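# Lift headset by headband, hold its cable aloft

## Task

Using the left arm, keep the headset (not the cable) motionless, gripped by its headband, with the headset's lowest point at least roughly a hand's length above the table and no part of it out past the table edge. The left gripper must be commanded fully closed, with the headband squeezed between its fingers. Those fingers may contact only the headband. Nothing may touch the headset except its cable, though the right arm is also allowed to touch it. The cable's plug is treated as an object; the cable itself is not. The cat ears belong to the headband; the thin side arms running down to the ear cups do not. The right gripper must hold the cable firmly between its fingers, not right at the fingertips or finger edges, at a point below where the cable exits the ear cup. Between the ear cup and that grip, the cable must be well above the table and may touch only itself, the headset and the arms. If the right arm were removed, no part of the headset may drop more than a little. The cable's free end must not be left hanging lower than the table top. If that free end ever drops well below the table top or reaches well beyond the table edge, whether held or not, the task fails. Apart from the requested hold, anything that stays in place only because the robot is holding it does not count. Once every condition is met, declare that you are done.

## Robot and tools

Robot: two arms, left_arm and right_arm. Each ends in a two-finger gripper. The fingers point along the gripper's own +z axis and close along its y axis. The reported end_effector_position is the spot between the finger pads, about 1 cm back from the fingertips.

World frame: every result uses one shared frame. Its origin is on the table top midway between the arms. +z is up, +x points out over the table, and left_arm sits on the +y side. The names left and right do not refer to image sides. The state line reads left_arm: … | right_arm: …. For each gripper it gives its position in metres and its orientation as a quaternion (w,x,y,z). Printed positions can be slightly wrong, more so at long reach.

Row format, shared by execute_actions and move: a single row of 14 numbers, each in [-1, 1], always covering both arms. The first seven are for left_arm: dx, dy, dz, rx, ry, rz, opening. The next seven are the same fields for right_arm. dx..rz are an offset, not a pose. They are expressed in that gripper's own axes and measured from its pose at the start of the action. Scale: 1.0 equals 0.6 m of travel or 180 degrees of turn. rx, ry, rz together form one rotation vector. Opening is absolute, not an offset: +1 is fully open (0.094 m) and -1 is closed.

execute_actions(actions): a list of actions run one after another. Each action is a table of at most 15 rows, one row per 1/30 s control step. If fewer rows are given, the last row is held until the 15 steps are used up. Every row is an offset from the same start pose of that action, not from the previous row. For the first action in a call, the start pose is the last pose a result reported. An empty list just returns the current state and images.

move(target, speed, blocking): target is one 14-number row as above. Its offsets count from the pose shown in the most recent result. Each gripper follows a straight path toward its target, turning the shorter way, and both paths finish at the same time. A path lasts 0.5 to 10 s and is cut off at 10 s. speed is the top path speed in m/s, from 0.002 to 0.5 (default 0.25). Turning is capped at twice that value in rad/s. Openings are sent when the move begins. Paths do not avoid obstacles or the other arm. Grippers lag and can overshoot the speed, especially near full arm extension. A faster move, or a target set deeper past a contact, hits and presses harder. With blocking=false you get a result after 0.5 s while motion continues. Further moves and actions are refused until a result shows the end, so use wait(0) to check, or stop. The result adds a move: line giving how it ended (done, off_target, moving, held, fault) and any limits. limits=paced means the sent pose was clipped. limits=held means a check blocked some steps, and the arm may then move much faster than the speed setting. It also gives each gripper's remaining distance to its target. If the ending names only one arm, the other arm finished near its target.

wait(seconds): 0 to 10 s. Arms keep their last command while the scene runs, and any running move continues. stop(): brakes a running move. Braking needs room, and the fingers keep moving. zoom_image(camera, region): camera is cam_high, cam_low, cam_left_wrist or cam_right_wrist. region is [x0, y0, x1, y1] in pixels, at most 504x504, with origin at the top-left. finished_scene(scene): pass the current scene's number. It ends the scene after the last command has been held and cannot be undone. Replying without any tool call also ends everything.

Controller behaviour: at every step the commanded pose is clipped to within 70 mm and 16 degrees of the measured pose. Damped inverse kinematics then favours position over orientation. After an action, an arm continues only as far as its last clipped pose, so large motions need more actions. Arms usually stop a centimetre or more short, mostly too low. Sending zeros can let an arm droop a little more each time. To hold an arm still, send the offset back to its desired pose in the first call of a reply, send zeros afterwards, and aim higher if it still sags. Hand target lines show where the controller is currently driving each gripper. A pose unreachable line means a clearance check altered or blocked that arm's command. Joint ranges (rad): waist ±2.880, shoulder 0 to 3.142, elbow 0 to 3.019, wrist pitch -1.693 to 1.571, wrist yaw ±1.571, wrist roll ±2.094. Elbows never lock fully straight. The robot keeps running during your thinking, holding its last command.

Gripping: grip_measured is the finger opening on the same -1..+1 scale. The last joint value gives it in metres. Each gripper's readings may be off by about 1 mm. To grasp, command an opening below grip_measured: about 0.03 below gives a secure hold, less gives a lighter one. Pads push up to roughly 50 to 62 N, less on parts thinner than 2 mm, with a brief spike on first contact.

Cameras: four 504x504 images in the order cam_high, cam_low, cam_left_wrist, cam_right_wrist. Calibration (K, distortion, T_world_to_cam) is given per camera and may be off by a few degrees or millimetres. Wrist camera poses follow their arms.

Avoid: dropping things, knocking anything off the table, letting the cable end fall below the table top or out past the edge, arms colliding or pressing on each other, hard slams and pushes. Brief external tugs or pushes may occur. Holding loads heats motors. A MOTOR HOT line appears from 85 °C. At 100 °C an OVER-TEMPERATURE FAULT drops that arm until it cools, so keep holds short. FAULT lines indicate arm stops.

Each tool is called after "Call:" as name(argument=value, ...), one argument or row to a line, values as JSON.

## Session

Call:
execute_actions(
  actions=[],
)

Scene clock: 0.00 s.
left_arm: end_effector_position=(+0.1552, +0.1856, +0.1323) grip_measured=+1.000 end_effector_quat_wxyz=(-0.135, -0.438, +0.874, +0.163) | right_arm: end_effector_position=(+0.8760, -0.3319, +0.3969) grip_measured=+1.000 end_effector_quat_wxyz=(+0.604, -0.054, +0.726, +0.326)
Joint positions: left_arm=[-0.49   1.143  0.748 -1.601  0.004 -1.353  0.094] | right_arm=[-0.156  2.026  1.952 -0.002 -0.663  0.374  0.094]
Joint velocities: left_arm=[-0.005  0.005 -0.002 -0.002 -0.022 -0.037  0.   ] | right_arm=[-0.005 -0.005 -0.012 -0.012 -0.007  0.051  0.   ]
Motor temperatures (°C, as the motors report them): left_arm=[29 26 29 27 26 27] | right_arm=[28 29 27 26 28 26]
Hand target (left_arm): +0.161, +0.183, +0.136; -0.131, -0.438, +0.875, +0.158
Hand target (right_arm): +0.874, -0.332, +0.426; +0.621, -0.064, +0.711, +0.322

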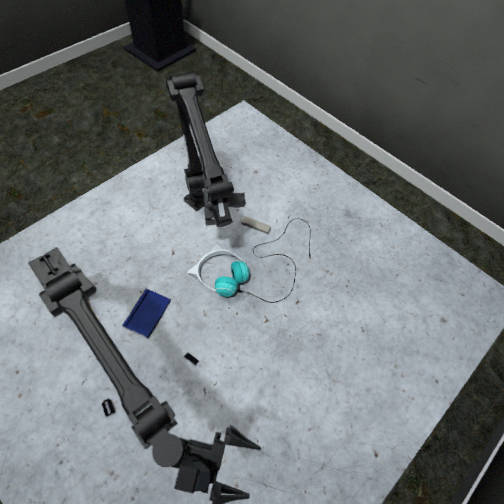

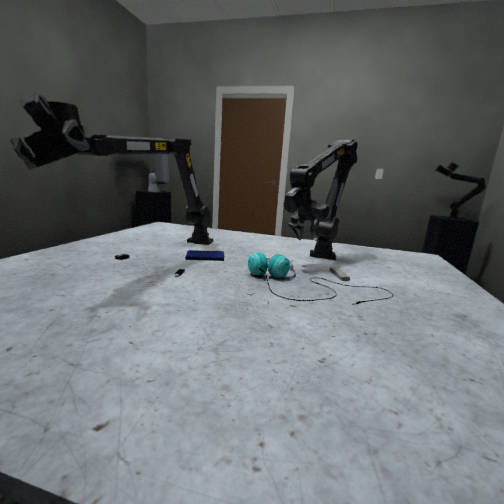

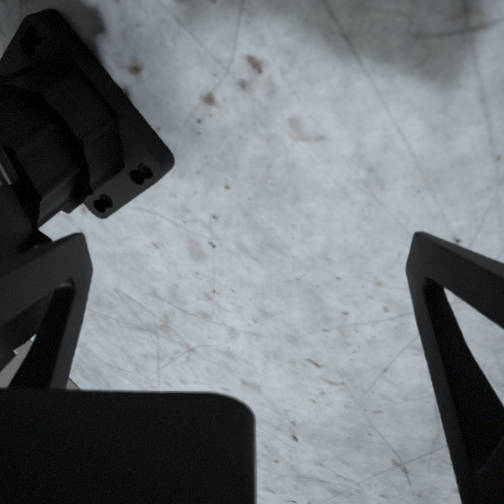

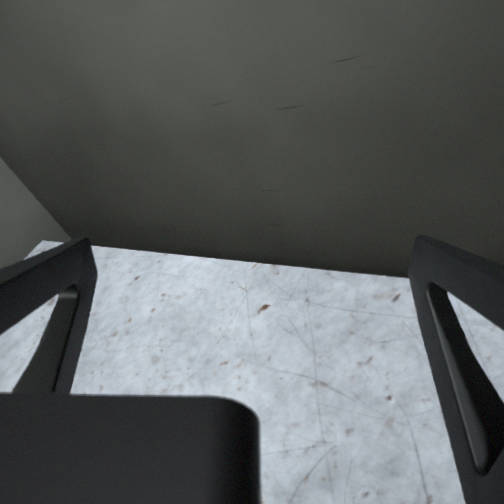

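Call:
zoom_image(
  camera="cam_high",
  region=[170, 200, 330, 320],
)

Call:
zoom_image(
  camera="cam_low",
  region=[230, 230, 410, 320],
)

Region (170, 200, 330, 320) of cam_high's 504x504 image, scaled by 3.150, with more detail than that image has; it fills the top 378 rows of this view, and the rest is white.

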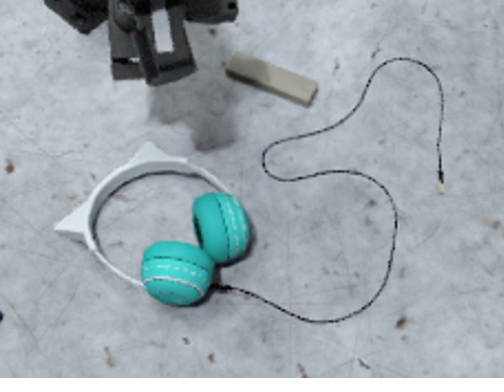

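Region (230, 230, 410, 320) of cam_low's 504x504 image, scaled by 2.800, with more detail than that image has.

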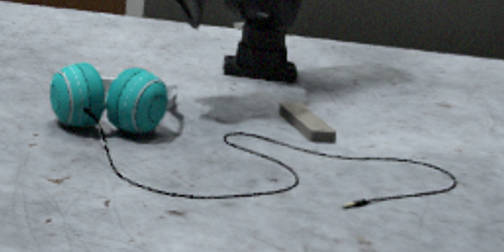

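Call:
move(
  target=[0.157,-0.278,-0.107,0.025,-0.172,0.748,0.3,0.506,0.33,-0.52,-0.136,0.094,-0.155,1],
  speed=0.4,
)

Scene clock: 36.13 s.
left_arm: end_effector_position=(+0.2337, +0.0235, +0.1232) grip_measured=+0.302 end_effector_quat_wxyz=(-0.018, +0.662, +0.749, +0.011) | right_arm: end_effector_position=(+0.4425, -0.2459, +0.2149) grip_measured=+1.000 end_effector_quat_wxyz=(+0.523, -0.399, +0.687, +0.310)
Joint positions: left_arm=[-0.852  1.318  0.928 -1.219 -0.019  0.66   0.061] | right_arm=[-0.162  1.207  0.635 -0.027 -1.088 -0.535  0.094]
Joint velocities: left_arm=[-0.005 -0.015  0.002 -0.002 -0.037 -0.007 -0.001] | right_arm=[-0.005  0.015 -0.017 -0.002 -0.066 -0.037  0.   ]
Motor temperatures (°C, as the motors report them): left_arm=[29 26 33 27 26 27] | right_arm=[28 31 32 27 28 26]
Hand target (left_arm): +0.246, +0.007, +0.131; -0.003, +0.671, +0.741, +0.008
Hand target (right_arm): +0.442, -0.252, +0.217; +0.526, -0.397, +0.688, +0.304
Off the commanded pose (left_arm): 0.024 m, 3 deg.
Off the commanded pose (right_arm): 0.006 m, 1 deg.
move: off_target (left_arm)
camera_calibration (this result's frames):
cam_left_wrist: T_world_to_cam=[[-0.992225, -0.123831, 0.0124514, 0.232733], [-0.0890522, 0.776303, 0.624038, -0.0703486], [-0.0869411, 0.618078, -0.781295, 0.224306], [0, 0, 0, 1]] pos_world=[0.244161, -0.055207, 0.216251]
cam_right_wrist: T_world_to_cam=[[0.878859, -0.477005, -0.00858895, -0.504342], [-0.371058, -0.67212, -0.640758, 0.142264], [0.299872, 0.566323, -0.767695, 0.292691], [0, 0, 0, 1]] pos_world=[0.408264, -0.310713, 0.311522]

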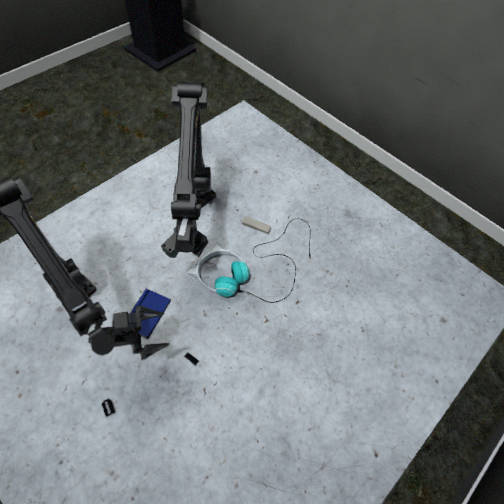

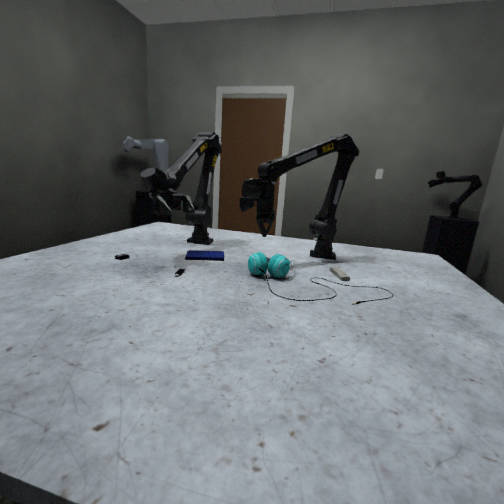

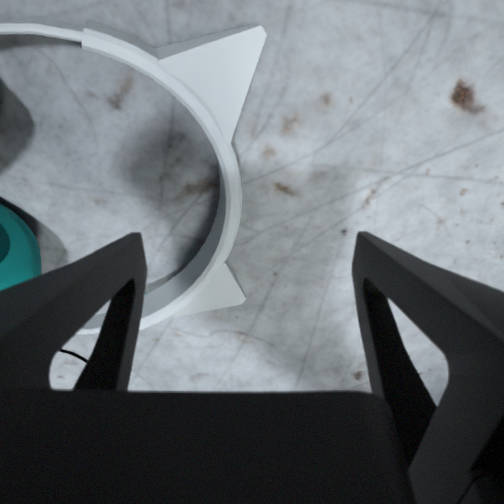

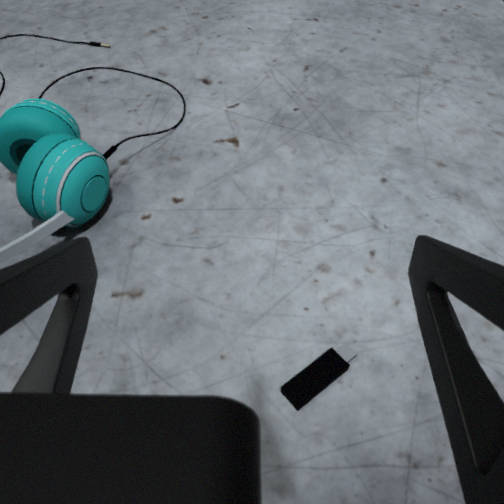

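Call:
move(
  target=[0.06,0.02,0.095,0,0,0,0.1,0,0,0,0,0,0,1],
)

Scene clock: 44.10 s.
left_arm: end_effector_position=(+0.2394, +0.0618, +0.0741) grip_measured=+0.102 end_effector_quat_wxyz=(-0.013, +0.656, +0.754, +0.009) | right_arm: end_effector_position=(+0.4425, -0.2459, +0.2148) grip_measured=+1.000 end_effector_quat_wxyz=(+0.523, -0.400, +0.686, +0.309)
Joint positions: left_arm=[-0.753  1.318  0.784 -1.063 -0.019  0.744  0.052] | right_arm=[-0.162  1.207  0.635 -0.027 -1.088 -0.538  0.094]
Joint velocities: left_arm=[-0.005  0.015  0.007 -0.017 -0.051 -0.037 -0.001] | right_arm=[-0.005 -0.005  0.002  0.002  0.066  0.022  0.   ]
Motor temperatures (°C, as the motors report them): left_arm=[29 26 33 27 26 27] | right_arm=[28 31 31 27 28 26]
Hand target (left_arm): +0.241, +0.062, +0.068; -0.018, +0.662, +0.750, +0.009
Hand target (right_arm): +0.442, -0.246, +0.215; +0.523, -0.399, +0.687, +0.310
Off the commanded pose (left_arm): 0.007 m, 1 deg.
Off the commanded pose (right_arm): 0.000 m, 0 deg.
move: done
camera_calibration (this result's frames):
cam_left_wrist: T_world_to_cam=[[-0.990382, -0.138164, 0.0074122, 0.244555], [-0.104303, 0.780712, 0.616125, -0.0649948], [-0.0909131, 0.609426, -0.787613, 0.164695], [0, 0, 0, 1]] pos_world=[0.250396, -0.0158386, 0.167948]
cam_right_wrist: T_world_to_cam=[[0.879206, -0.4764, -0.00636391, -0.504795], [-0.36939, -0.673159, -0.640632, 0.141202], [0.300913, 0.565598, -0.767822, 0.29205], [0, 0, 0, 1]] pos_world=[0.408095, -0.310616, 0.311488]

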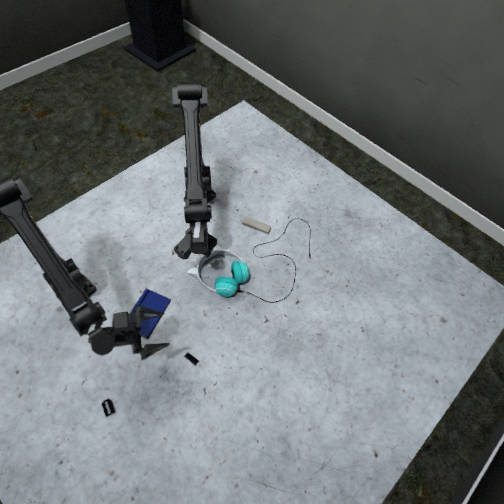

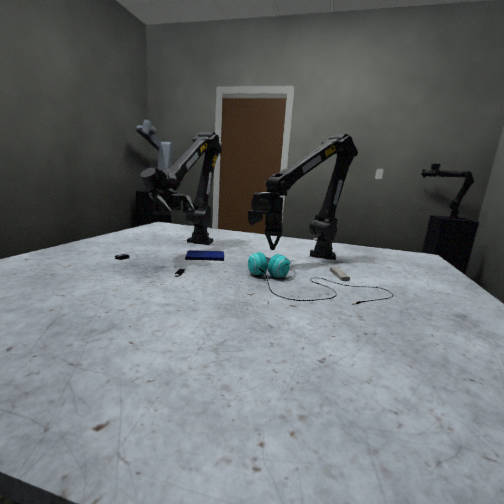

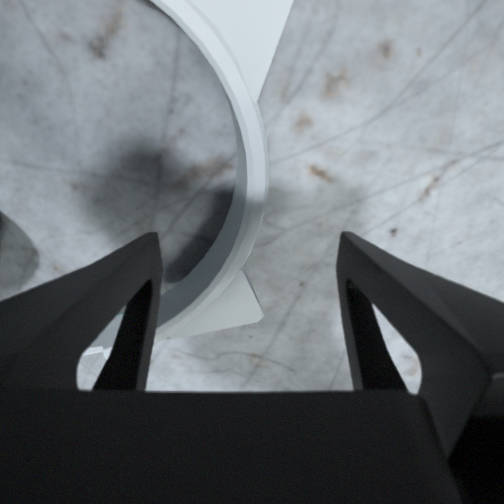

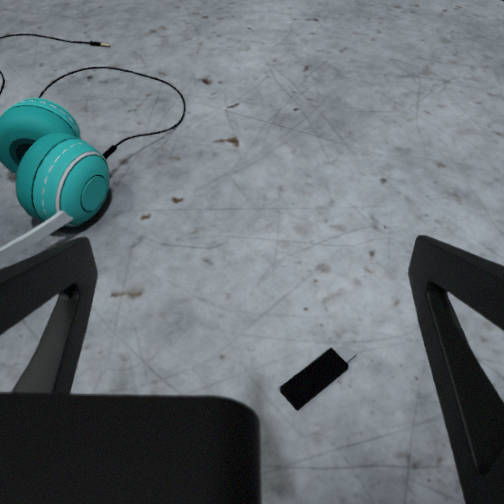

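Call:
move(
  target=[0.01,0,0.095,0,0,0,0.1,0,0,0,0,0,0,1],
  speed=0.1,
)

Scene clock: 49.50 s.
left_arm: end_effector_position=(+0.2380, +0.0659, +0.0240) grip_measured=+0.102 end_effector_quat_wxyz=(-0.008, +0.654, +0.756, +0.009) | right_arm: end_effector_position=(+0.4425, -0.2459, +0.2148) grip_measured=+1.000 end_effector_quat_wxyz=(+0.523, -0.400, +0.686, +0.309)
Joint positions: left_arm=[-0.746  1.396  0.698 -0.888 -0.019  0.746  0.052] | right_arm=[-0.162  1.207  0.635 -0.027 -1.088 -0.538  0.094]
Joint velocities: left_arm=[-0.015  0.005 -0.007  0.017 -0.007 -0.037 -0.001] | right_arm=[ 0.005  0.005 -0.022 -0.017 -0.037  0.007  0.   ]
Motor temperatures (°C, as the motors report them): left_arm=[29 27 33 27 26 27] | right_arm=[28 30 31 27 28 26]
Hand target (left_arm): +0.239, +0.069, +0.017; -0.013, +0.656, +0.754, +0.009
Hand target (right_arm): +0.442, -0.246, +0.215; +0.523, -0.400, +0.686, +0.309
Off the commanded pose (left_arm): 0.008 m, 1 deg.
Off the commanded pose (right_arm): 0.000 m, 0 deg.
move: done
camera_calibration (this result's frames):
cam_left_wrist: T_world_to_cam=[[-0.989716, -0.143049, -0.0000289756, 0.24443], [-0.1134, 0.784463, 0.60972, -0.0354139], [-0.087197, 0.603453, -0.792617, 0.122268], [0, 0, 0, 1]] pos_world=[0.248561, -0.0110366, 0.118511]
cam_right_wrist: T_world_to_cam=[[0.879206, -0.4764, -0.00636391, -0.504795], [-0.36939, -0.673159, -0.640632, 0.141202], [0.300913, 0.565598, -0.767822, 0.29205], [0, 0, 0, 1]] pos_world=[0.408095, -0.310616, 0.311488]

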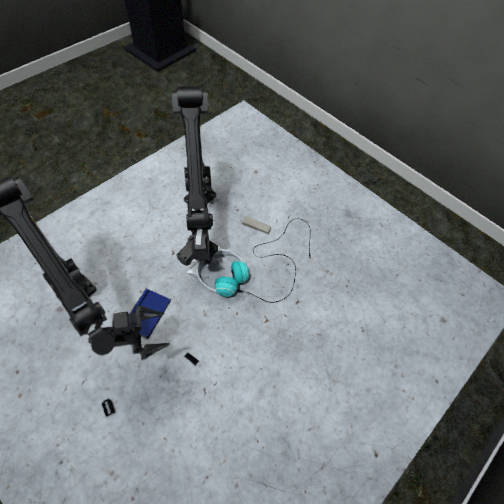

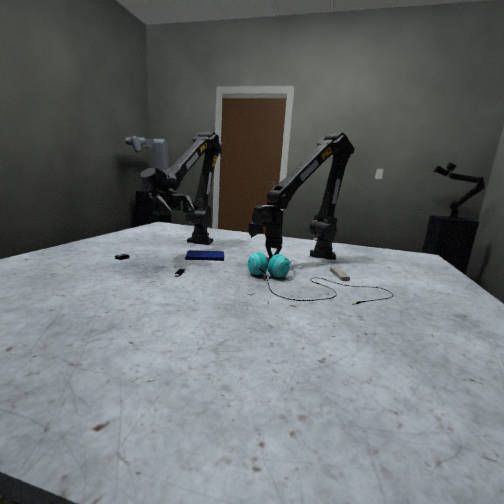

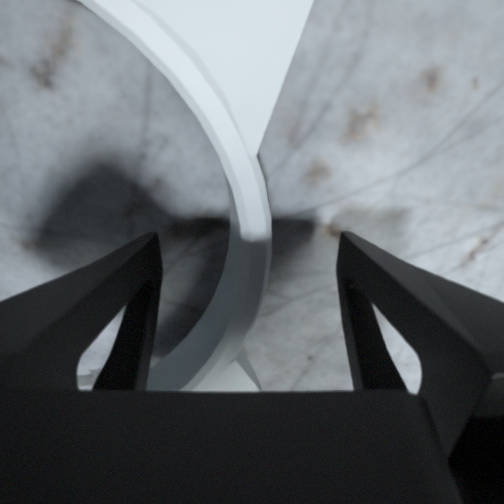

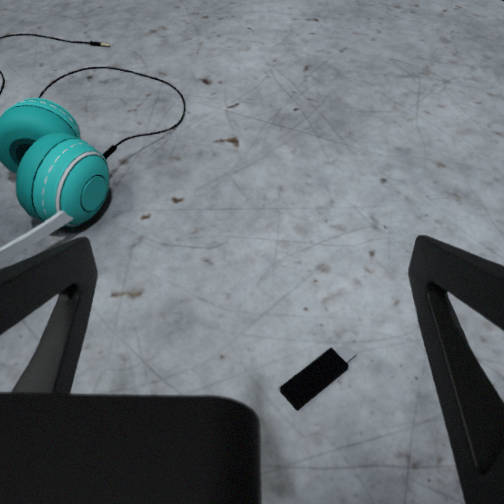

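Call:
move(
  target=[0.008,0.003,0.038,-0.035,0,0,-0.2,0,0,0,0,0,0,1],
  speed=0.08,
)

Scene clock: 54.97 s.
left_arm: end_effector_position=(+0.2444, +0.0705, +0.0084) grip_measured=-0.198 end_effector_quat_wxyz=(+0.028, +0.658, +0.751, +0.050) | right_arm: end_effector_position=(+0.4425, -0.2459, +0.2148) grip_measured=+1.000 end_effector_quat_wxyz=(+0.523, -0.400, +0.686, +0.309)
Joint positions: left_arm=[-0.765  1.393  0.636 -0.755 -0.099  0.741  0.038] | right_arm=[-0.162  1.207  0.635 -0.027 -1.088 -0.538  0.094]
Joint velocities: left_arm=[-0.015 -0.005 -0.007  0.002 -0.037 -0.066 -0.001] | right_arm=[ 0.005 -0.005 -0.012 -0.002  0.051 -0.081  0.   ]
Motor temperatures (°C, as the motors report them): left_arm=[29 27 33 27 26 27] | right_arm=[28 30 31 27 28 26]
Hand target (left_arm): +0.239, +0.072, +0.001; +0.028, +0.654, +0.754, +0.051
Hand target (right_arm): +0.442, -0.246, +0.215; +0.523, -0.400, +0.686, +0.309
Off the commanded pose (left_arm): 0.009 m, 1 deg.
Off the commanded pose (right_arm): 0.000 m, 0 deg.
move: done
camera_calibration (this result's frames):
cam_left_wrist: T_world_to_cam=[[-0.985558, -0.130077, -0.108426, 0.250486], [-0.169251, 0.777469, 0.60572, -0.0145887], [0.00550781, 0.615323, -0.788256, 0.0840683], [0, 0, 0, 1]] pos_world=[0.243936, -0.00780445, 0.102263]
cam_right_wrist: T_world_to_cam=[[0.879206, -0.4764, -0.00636391, -0.504795], [-0.36939, -0.673159, -0.640632, 0.141202], [0.300913, 0.565598, -0.767822, 0.29205], [0, 0, 0, 1]] pos_world=[0.408095, -0.310616, 0.311488]

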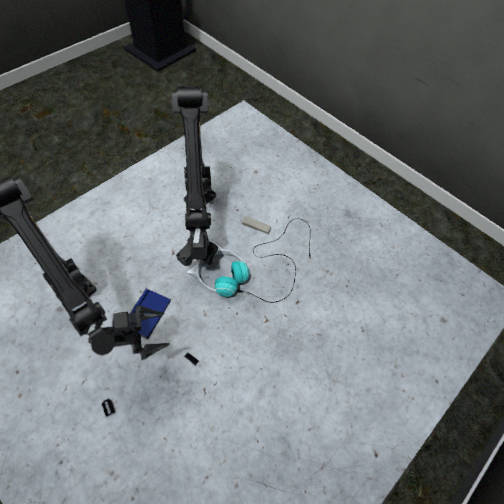

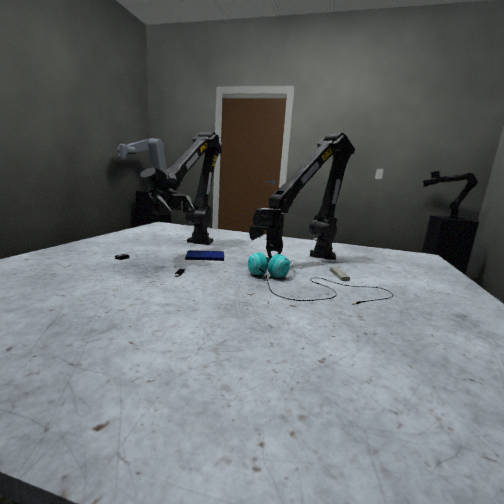

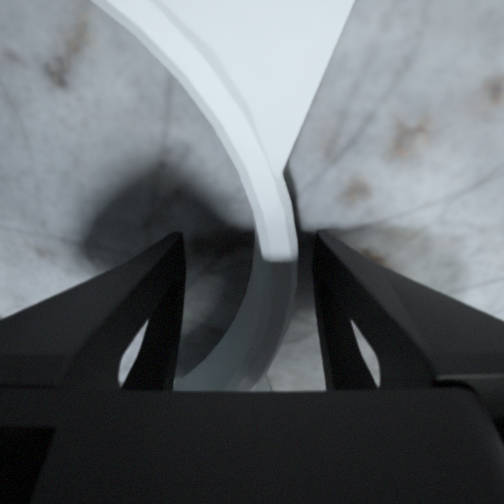

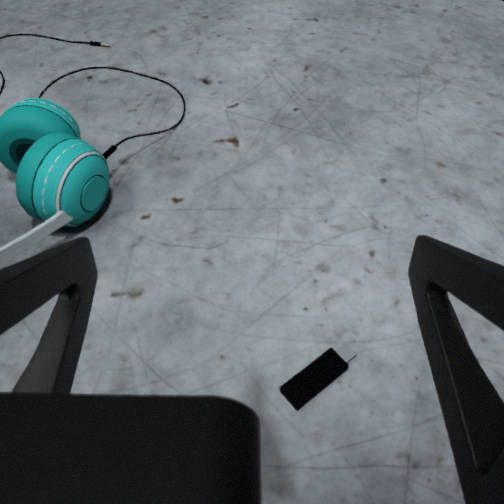

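Shift −x 7 mm, down a bit more, then close.

Call:
execute_actions(
  actions=[
    [[0,-0.02,0.024,0,0,0,-0.3,0,0,0,0,0,0,1]],
  ],
)

Call:
wait(
  seconds=0.3,
)

Scene clock: 57.57 s.
left_arm: end_effector_position=(+0.2443, +0.0683, +0.0078) grip_measured=-0.298 end_effector_quat_wxyz=(+0.037, +0.660, +0.749, +0.053) | right_arm: end_effector_position=(+0.4425, -0.2459, +0.2148) grip_measured=+1.000 end_effector_quat_wxyz=(+0.523, -0.400, +0.686, +0.309)
Joint positions: left_arm=[-0.774  1.387  0.627 -0.735 -0.104  0.74   0.033] | right_arm=[-0.162  1.207  0.635 -0.027 -1.088 -0.538  0.094]
Joint velocities: left_arm=[-0.015 -0.005 -0.007  0.007  0.022 -0.037 -0.   ] | right_arm=[-0.005 -0.015  0.007 -0.002 -0.007 -0.051  0.   ]
Motor temperatures (°C, as the motors report them): left_arm=[29 27 32 27 26 27] | right_arm=[28 30 31 27 28 26]
Hand target (left_arm): +0.234, +0.070, -0.007; +0.028, +0.658, +0.751, +0.050
Hand target (right_arm): +0.442, -0.246, +0.215; +0.523, -0.400, +0.686, +0.309
Off the commanded pose (left_arm): 0.018 m, 1 deg.
Off the commanded pose (right_arm): 0.000 m, 0 deg.
camera_calibration (this result's frames):
cam_left_wrist: T_world_to_cam=[[-0.98451, -0.124083, -0.12387, 0.249426], [-0.173842, 0.782674, 0.597663, -0.0117323], [0.02279, 0.609938, -0.792121, 0.0811316], [0, 0, 0, 1]] pos_world=[0.241674, -0.0093532, 0.102174]
cam_right_wrist: T_world_to_cam=[[0.879206, -0.4764, -0.00636391, -0.504795], [-0.36939, -0.673159, -0.640632, 0.141202], [0.300913, 0.565598, -0.767822, 0.29205], [0, 0, 0, 1]] pos_world=[0.408095, -0.310616, 0.311488]

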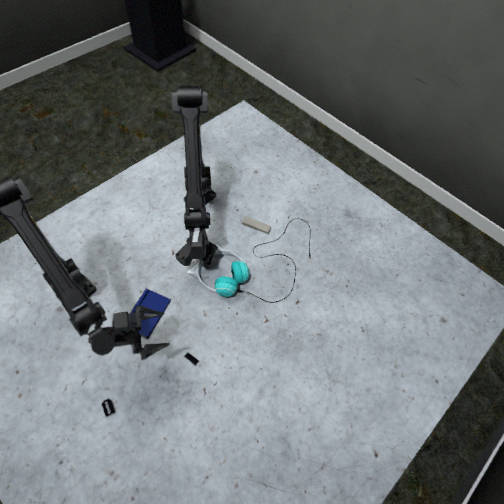

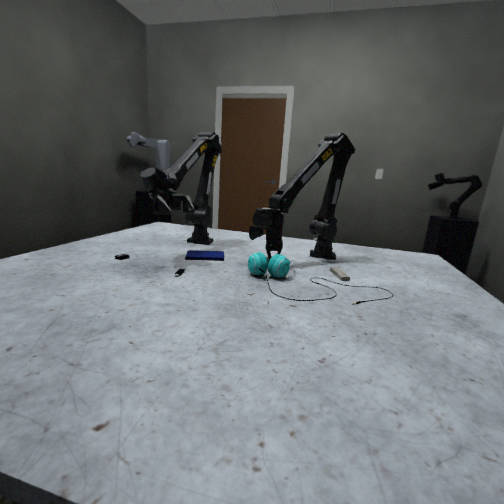

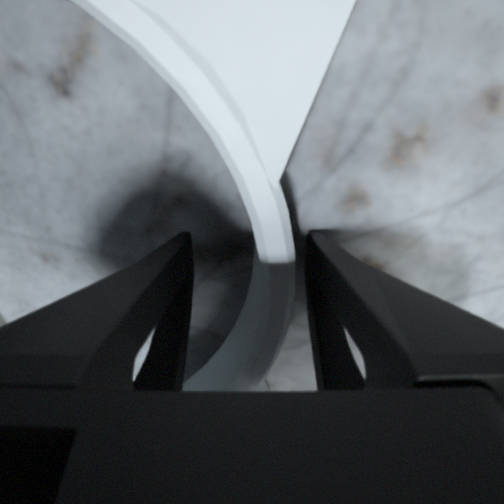

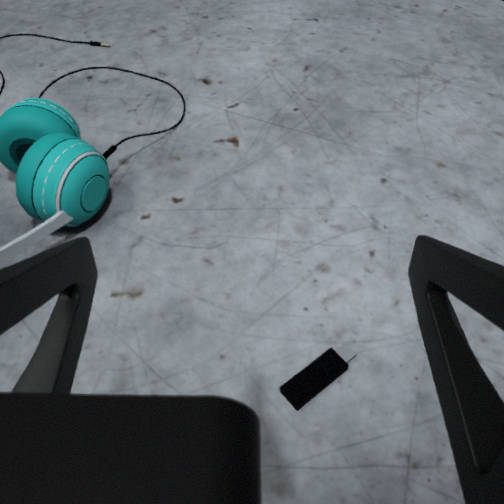

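Scene clock: 57.87 s.
left_arm: end_effector_position=(+0.2443, +0.0683, +0.0078) grip_measured=-0.298 end_effector_quat_wxyz=(+0.037, +0.660, +0.749, +0.053) | right_arm: end_effector_position=(+0.4425, -0.2459, +0.2148) grip_measured=+1.000 end_effector_quat_wxyz=(+0.523, -0.400, +0.686, +0.309)
Joint positions: left_arm=[-0.774  1.387  0.627 -0.735 -0.104  0.74   0.033] | right_arm=[-0.162  1.207  0.635 -0.027 -1.088 -0.538  0.094]
Joint velocities: left_arm=[-0.005 -0.005 -0.007  0.012 -0.022 -0.007  0.   ] | right_arm=[ 0.005 -0.005 -0.007  0.007 -0.007  0.007  0.   ]
Motor temperatures (°C, as the motors report them): left_arm=[29 27 32 27 26 27] | right_arm=[28 30 31 27 28 26]
Hand target (left_arm): +0.234, +0.070, -0.007; +0.028, +0.658, +0.751, +0.050
Hand target (right_arm): +0.442, -0.246, +0.215; +0.523, -0.400, +0.686, +0.309
Off the commanded pose (left_arm): 0.018 m, 1 deg.
Off the commanded pose (right_arm): 0.000 m, 0 deg.
wait: 0.30 s; at rest by 0.17 s
camera_calibration (this result's frames):
cam_left_wrist: T_world_to_cam=[[-0.98451, -0.124083, -0.12387, 0.249426], [-0.173842, 0.782674, 0.597663, -0.0117323], [0.02279, 0.609938, -0.792121, 0.0811316], [0, 0, 0, 1]] pos_world=[0.241674, -0.0093532, 0.102174]
cam_right_wrist: T_world_to_cam=[[0.879206, -0.4764, -0.00636391, -0.504795], [-0.36939, -0.673159, -0.640632, 0.141202], [0.300913, 0.565598, -0.767822, 0.29205], [0, 0, 0, 1]] pos_world=[0.408095, -0.310616, 0.311488]

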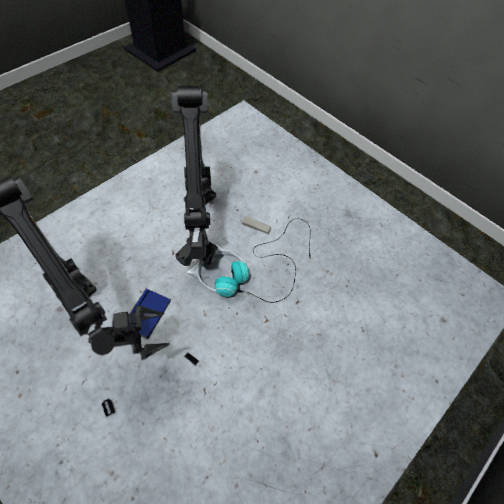

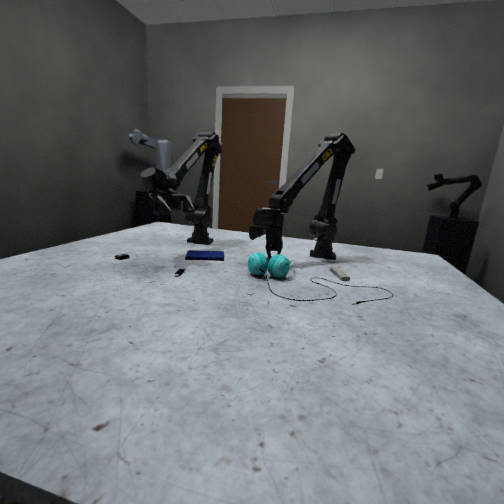

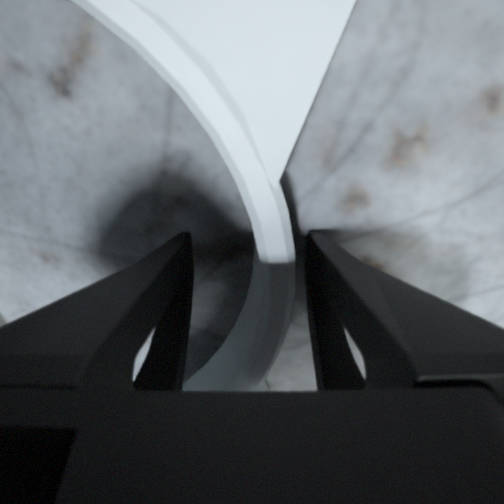

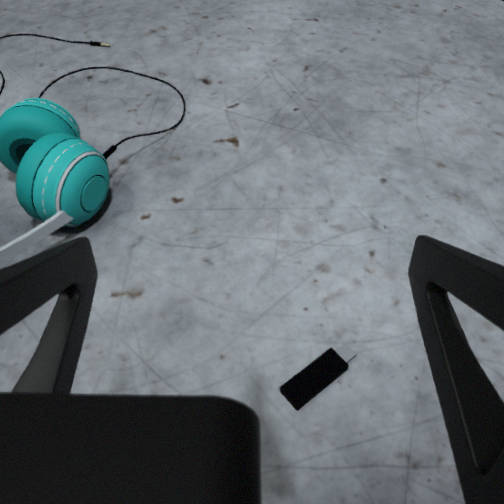

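On the table. Relieve the pressure and close.

Call:
execute_actions(
  actions=[
    [[0,-0.005,-0.004,0,0,0,-0.35,0,0,0,0,0,0,1],[0,-0.008,-0.004,0,0,0,-0.4,0,0,0,0,0,0,1],[0,-0.01,-0.004,0,0,0,-0.45,0,0,0,0,0,0,1],[0,-0.012,-0.004,0,0,0,-0.5,0,0,0,0,0,0,1],[0,-0.012,-0.004,0,0,0,-0.55,0,0,0,0,0,0,1],[0,-0.012,-0.004,0,0,0,-0.6,0,0,0,0,0,0,1],[0,-0.012,-0.004,0,0,0,-0.65,0,0,0,0,0,0,1],[0,-0.012,-0.004,0,0,0,-0.7,0,0,0,0,0,0,1],[0,-0.012,-0.004,0,0,0,-0.75,0,0,0,0,0,0,1],[0,-0.012,-0.004,0,0,0,-0.8,0,0,0,0,0,0,1]],
    [[0,0,0,0,0,0,-1,0,0,0,0,0,0,1]],
  ],
)

Scene clock: 64.30 s.
left_arm: end_effector_position=(+0.2426, +0.0669, +0.0088) grip_measured=-0.834 end_effector_quat_wxyz=(+0.039, +0.663, +0.745, +0.056) | right_arm: end_effector_position=(+0.4425, -0.2459, +0.2148) grip_measured=+1.000 end_effector_quat_wxyz=(+0.523, -0.400, +0.686, +0.309)
Joint positions: left_arm=[-0.784  1.382  0.625 -0.735 -0.11   0.741  0.008] | right_arm=[-0.162  1.207  0.635 -0.027 -1.088 -0.538  0.094]
Joint velocities: left_arm=[-0.015 -0.005  0.002  0.002 -0.007  0.007  0.   ] | right_arm=[-0.005 -0.015 -0.012  0.002 -0.066  0.022  0.   ]
Motor temperatures (°C, as the motors report them): left_arm=[29 27 32 27 26 27] | right_arm=[28 30 30 27 28 26]
Hand target (left_arm): +0.242, +0.066, +0.008; +0.038, +0.662, +0.746, +0.053
Hand target (right_arm): +0.442, -0.246, +0.215; +0.523, -0.400, +0.686, +0.309
Off the commanded pose (left_arm): 0.001 m, 0 deg.
Off the commanded pose (right_arm): 0.000 m, 0 deg.
camera_calibration (this result's frames):
cam_left_wrist: T_world_to_cam=[[-0.985007, -0.113284, -0.130108, 0.247196], [-0.169133, 0.782724, 0.598947, -0.0126109], [0.0339874, 0.611972, -0.790149, 0.079987], [0, 0, 0, 1]] pos_world=[0.238639, -0.0110757, 0.102917]
cam_right_wrist: T_world_to_cam=[[0.879206, -0.4764, -0.00636391, -0.504795], [-0.36939, -0.673159, -0.640632, 0.141202], [0.300913, 0.565598, -0.767822, 0.29205], [0, 0, 0, 1]] pos_world=[0.408095, -0.310616, 0.311488]

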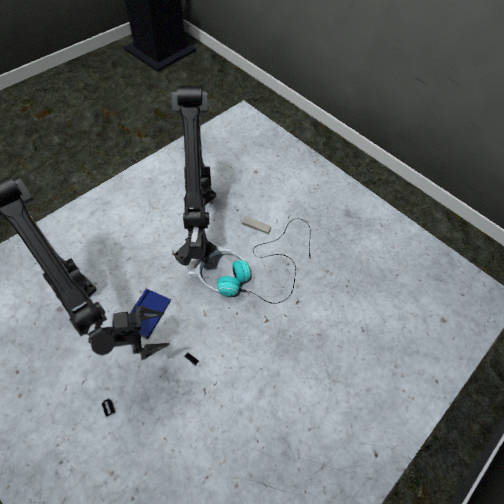

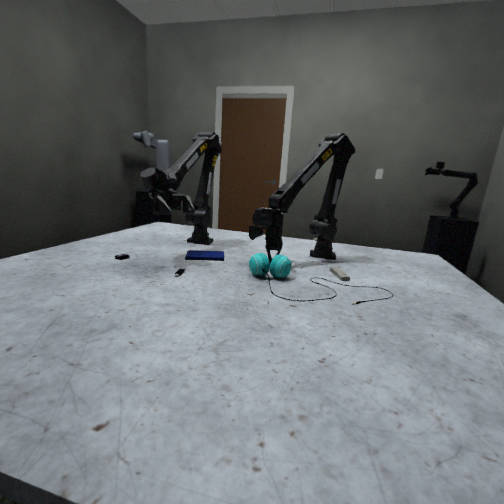

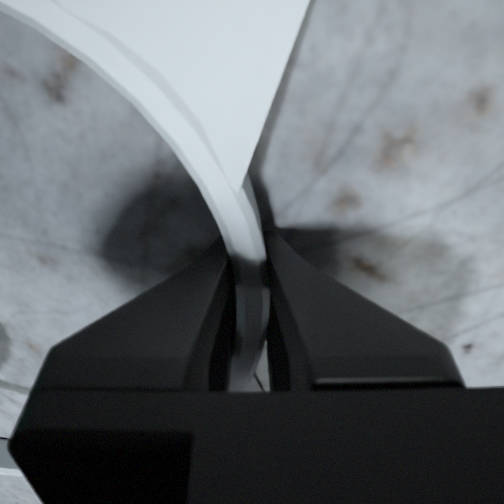

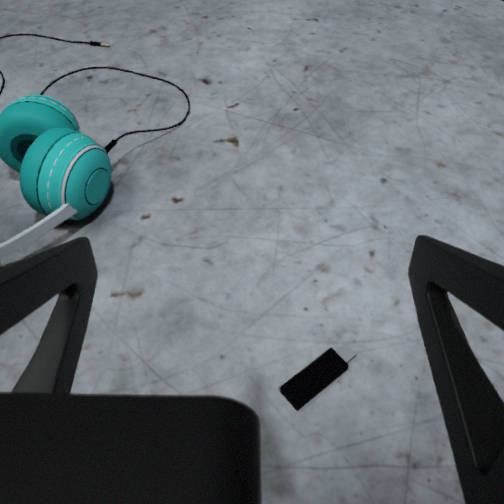

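Call:
move(
  target=[0,0.04,-0.2,0,0,0,-1,0,0,0,0,0,0,1],
  speed=0.12,
)

Scene clock: 68.50 s.
left_arm: end_effector_position=(+0.2290, +0.0779, +0.1048) grip_measured=-0.834 end_effector_quat_wxyz=(+0.004, +0.665, +0.745, +0.053) | right_arm: end_effector_position=(+0.4425, -0.2459, +0.2148) grip_measured=+1.000 end_effector_quat_wxyz=(+0.523, -0.400, +0.686, +0.309)
Joint positions: left_arm=[-0.784  1.197  0.77  -1.134 -0.107  0.741  0.008] | right_arm=[-0.162  1.207  0.635 -0.027 -1.088 -0.538  0.094]
Joint velocities: left_arm=[-0.005 -0.005  0.002  0.012 -0.007 -0.037 -0.   ] | right_arm=[-0.005 -0.015  0.002  0.002 -0.007 -0.051  0.   ]
Motor temperatures (°C, as the motors report them): left_arm=[29 27 32 27 26 27] | right_arm=[28 30 30 27 28 26]
Hand target (left_arm): +0.247, +0.067, +0.131; +0.039, +0.663, +0.745, +0.056
Hand target (right_arm): +0.442, -0.246, +0.215; +0.523, -0.400, +0.686, +0.309
Off the commanded pose (left_arm): 0.036 m, 4 deg.
Off the commanded pose (right_arm): 0.000 m, 0 deg.
move: off_target (left_arm)
camera_calibration (this result's frames):
cam_left_wrist: T_world_to_cam=[[-0.990755, -0.108641, -0.0812534, 0.243361], [-0.135426, 0.756513, 0.639803, -0.0910663], [-0.00803947, 0.644891, -0.764232, 0.153937], [0, 0, 0, 1]] pos_world=[0.230016, -0.00394089, 0.195682]
cam_right_wrist: T_world_to_cam=[[0.879206, -0.4764, -0.00636391, -0.504795], [-0.36939, -0.673159, -0.640632, 0.141202], [0.300913, 0.565598, -0.767822, 0.29205], [0, 0, 0, 1]] pos_world=[0.408095, -0.310616, 0.311488]

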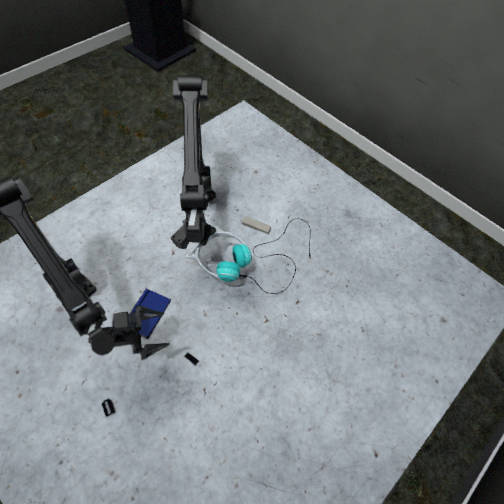

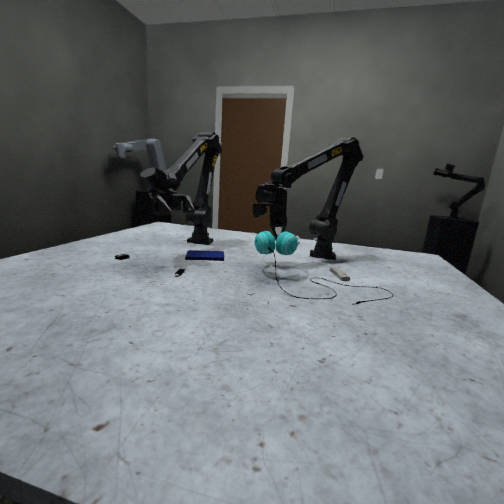

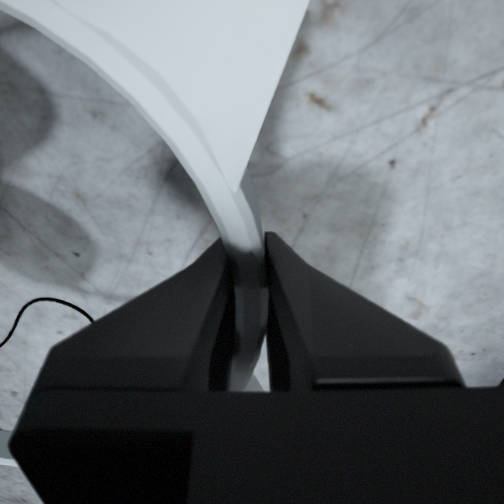

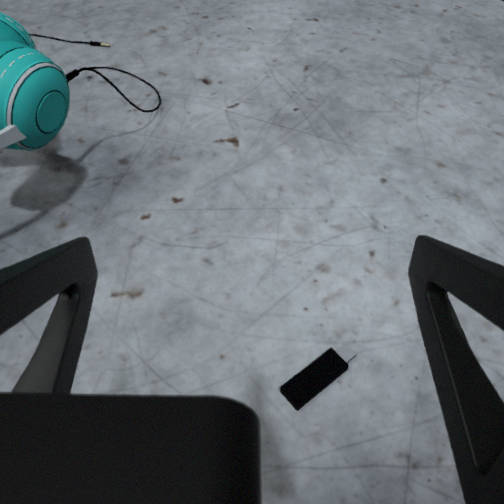

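Call:
move(
  target=[-0.04,0.158,-0.375,-0.03,-0.05,0,-1,0,0,0,0,0,0,1],
  speed=0.2,
)

Scene clock: 73.23 s.
left_arm: end_effector_position=(+0.2930, +0.0532, +0.3141) grip_measured=-0.834 end_effector_quat_wxyz=(+0.072, +0.665, +0.742, +0.031) | right_arm: end_effector_position=(+0.4425, -0.2459, +0.2148) grip_measured=+1.000 end_effector_quat_wxyz=(+0.523, -0.400, +0.686, +0.309)
Joint positions: left_arm=[-0.69   1.2    1.328 -1.549 -0.046  0.839  0.008] | right_arm=[-0.162  1.207  0.635 -0.027 -1.088 -0.538  0.094]
Joint velocities: left_arm=[-0.015 -0.005  0.007 -0.002 -0.007 -0.066  0.   ] | right_arm=[ 0.005 -0.005  0.002  0.002  0.022  0.007  0.   ]
Motor temperatures (°C, as the motors report them): left_arm=[29 27 34 27 26 27] | right_arm=[28 30 30 27 28 26]
Hand target (left_arm): +0.304, +0.050, +0.336; +0.095, +0.667, +0.738, +0.036
Hand target (right_arm): +0.442, -0.246, +0.215; +0.523, -0.400, +0.686, +0.309
Off the commanded pose (left_arm): 0.026 m, 3 deg.
Off the commanded pose (right_arm): 0.000 m, 0 deg.
move: off_target (left_arm)
camera_calibration (this result's frames):
cam_left_wrist: T_world_to_cam=[[-0.983963, -0.112538, -0.138388, 0.337287], [-0.169609, 0.830474, 0.530608, -0.157227], [0.0552145, 0.545571, -0.836244, 0.339706], [0, 0, 0, 1]] pos_world=[0.286455, -0.0168029, 0.41418]
cam_right_wrist: T_world_to_cam=[[0.879206, -0.4764, -0.00636391, -0.504795], [-0.36939, -0.673159, -0.640632, 0.141202], [0.300913, 0.565598, -0.767822, 0.29205], [0, 0, 0, 1]] pos_world=[0.408095, -0.310616, 0.311488]

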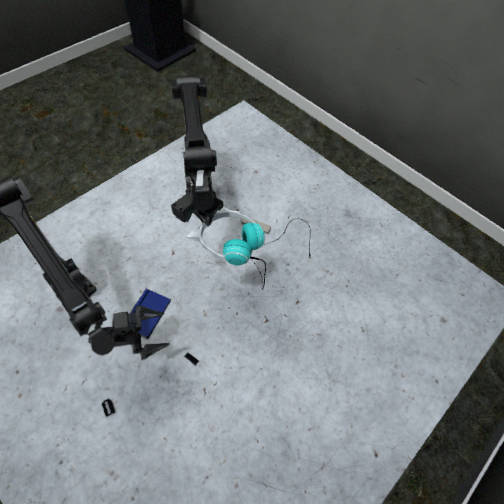

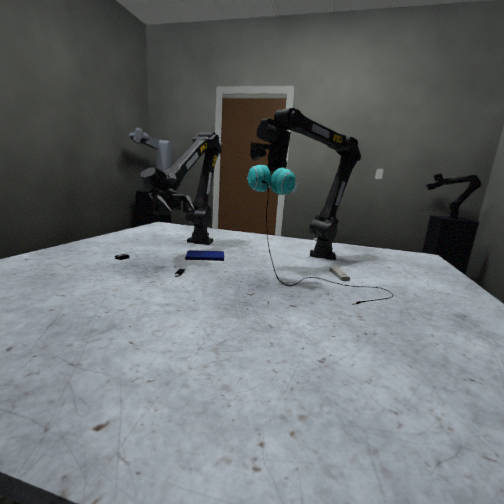

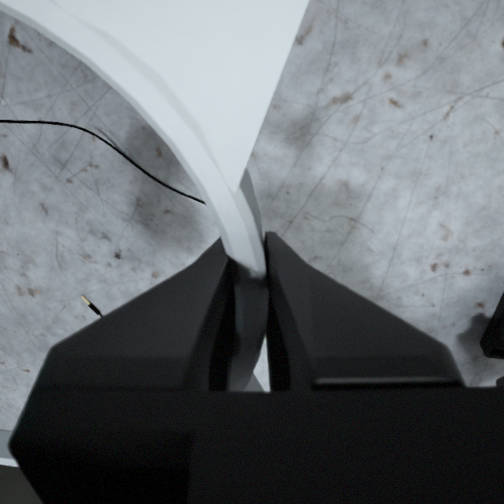

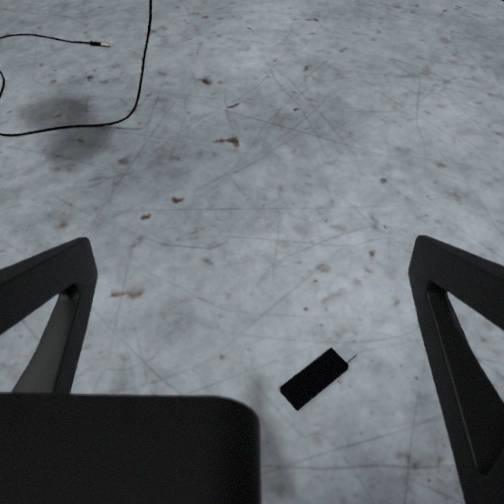

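Call:
move(
  target=[-0.009,0.022,-0.034,-0.011,-0.01,0,-1,-0.025,0.108,0.397,-0.083,-0.055,-0.015,1],
  speed=0.25,
)

Scene clock: 79.30 s.
left_arm: end_effector_position=(+0.2923, +0.0529, +0.3140) grip_measured=-0.834 end_effector_quat_wxyz=(+0.072, +0.666, +0.742, +0.029) | right_arm: end_effector_position=(+0.4849, -0.0171, +0.1435) grip_measured=+1.000 end_effector_quat_wxyz=(+0.508, -0.450, +0.604, +0.419)
Joint positions: left_arm=[-0.69   1.2    1.328 -1.551 -0.043  0.84   0.008] | right_arm=[ 0.339  1.74   0.796  0.721 -0.918 -0.129  0.094]
Joint velocities: left_arm=[-0.015  0.005 -0.007  0.007 -0.066 -0.007 -0.   ] | right_arm=[ 0.005 -0.015 -0.002 -0.022  0.007 -0.051  0.   ]
Motor temperatures (°C, as the motors report them): left_arm=[29 27 35 27 26 27] | right_arm=[28 30 31 27 28 26]
Hand target (left_arm): +0.302, +0.051, +0.336; +0.096, +0.664, +0.741, +0.034
Hand target (right_arm): +0.498, -0.009, +0.166; +0.530, -0.453, +0.583, +0.416
Off the commanded pose (left_arm): 0.025 m, 3 deg.
Off the commanded pose (right_arm): 0.029 m, 4 deg.
move: off_target (left_arm, right_arm)
camera_calibration (this result's frames):
cam_left_wrist: T_world_to_cam=[[-0.984579, -0.111864, -0.1345, 0.335424], [-0.166844, 0.831633, 0.529669, -0.15766], [0.0526039, 0.543941, -0.837473, 0.341044], [0, 0, 0, 1]] pos_world=[0.286007, -0.0168704, 0.414238]
cam_right_wrist: T_world_to_cam=[[0.971923, -0.23068, -0.046397, -0.468613], [-0.189713, -0.651594, -0.734462, 0.191906], [0.139194, 0.722642, -0.677062, 0.16316], [0, 0, 0, 1]] pos_world=[0.469152, -0.100961, 0.229675]

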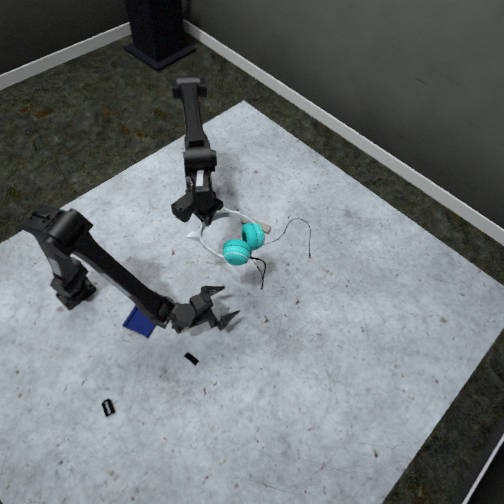

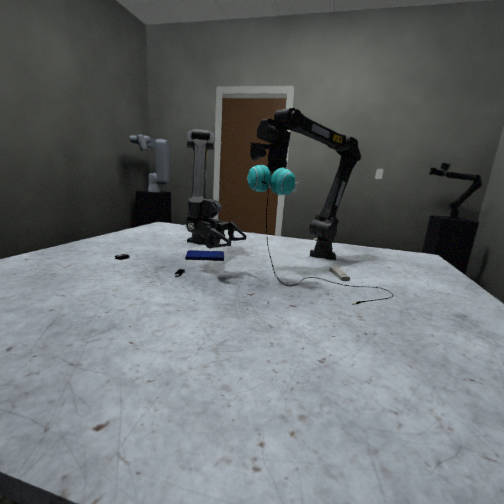

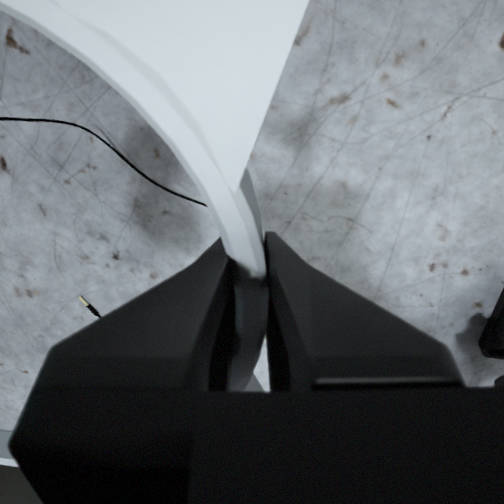

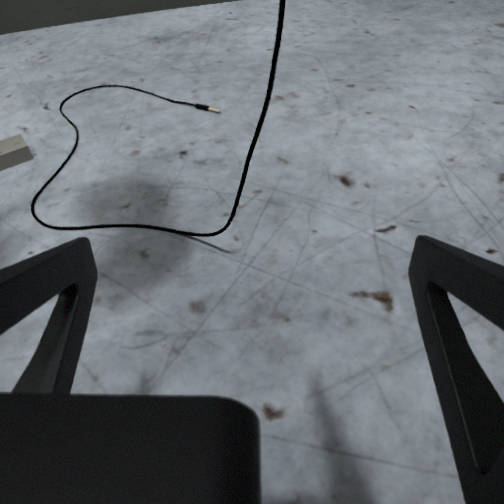

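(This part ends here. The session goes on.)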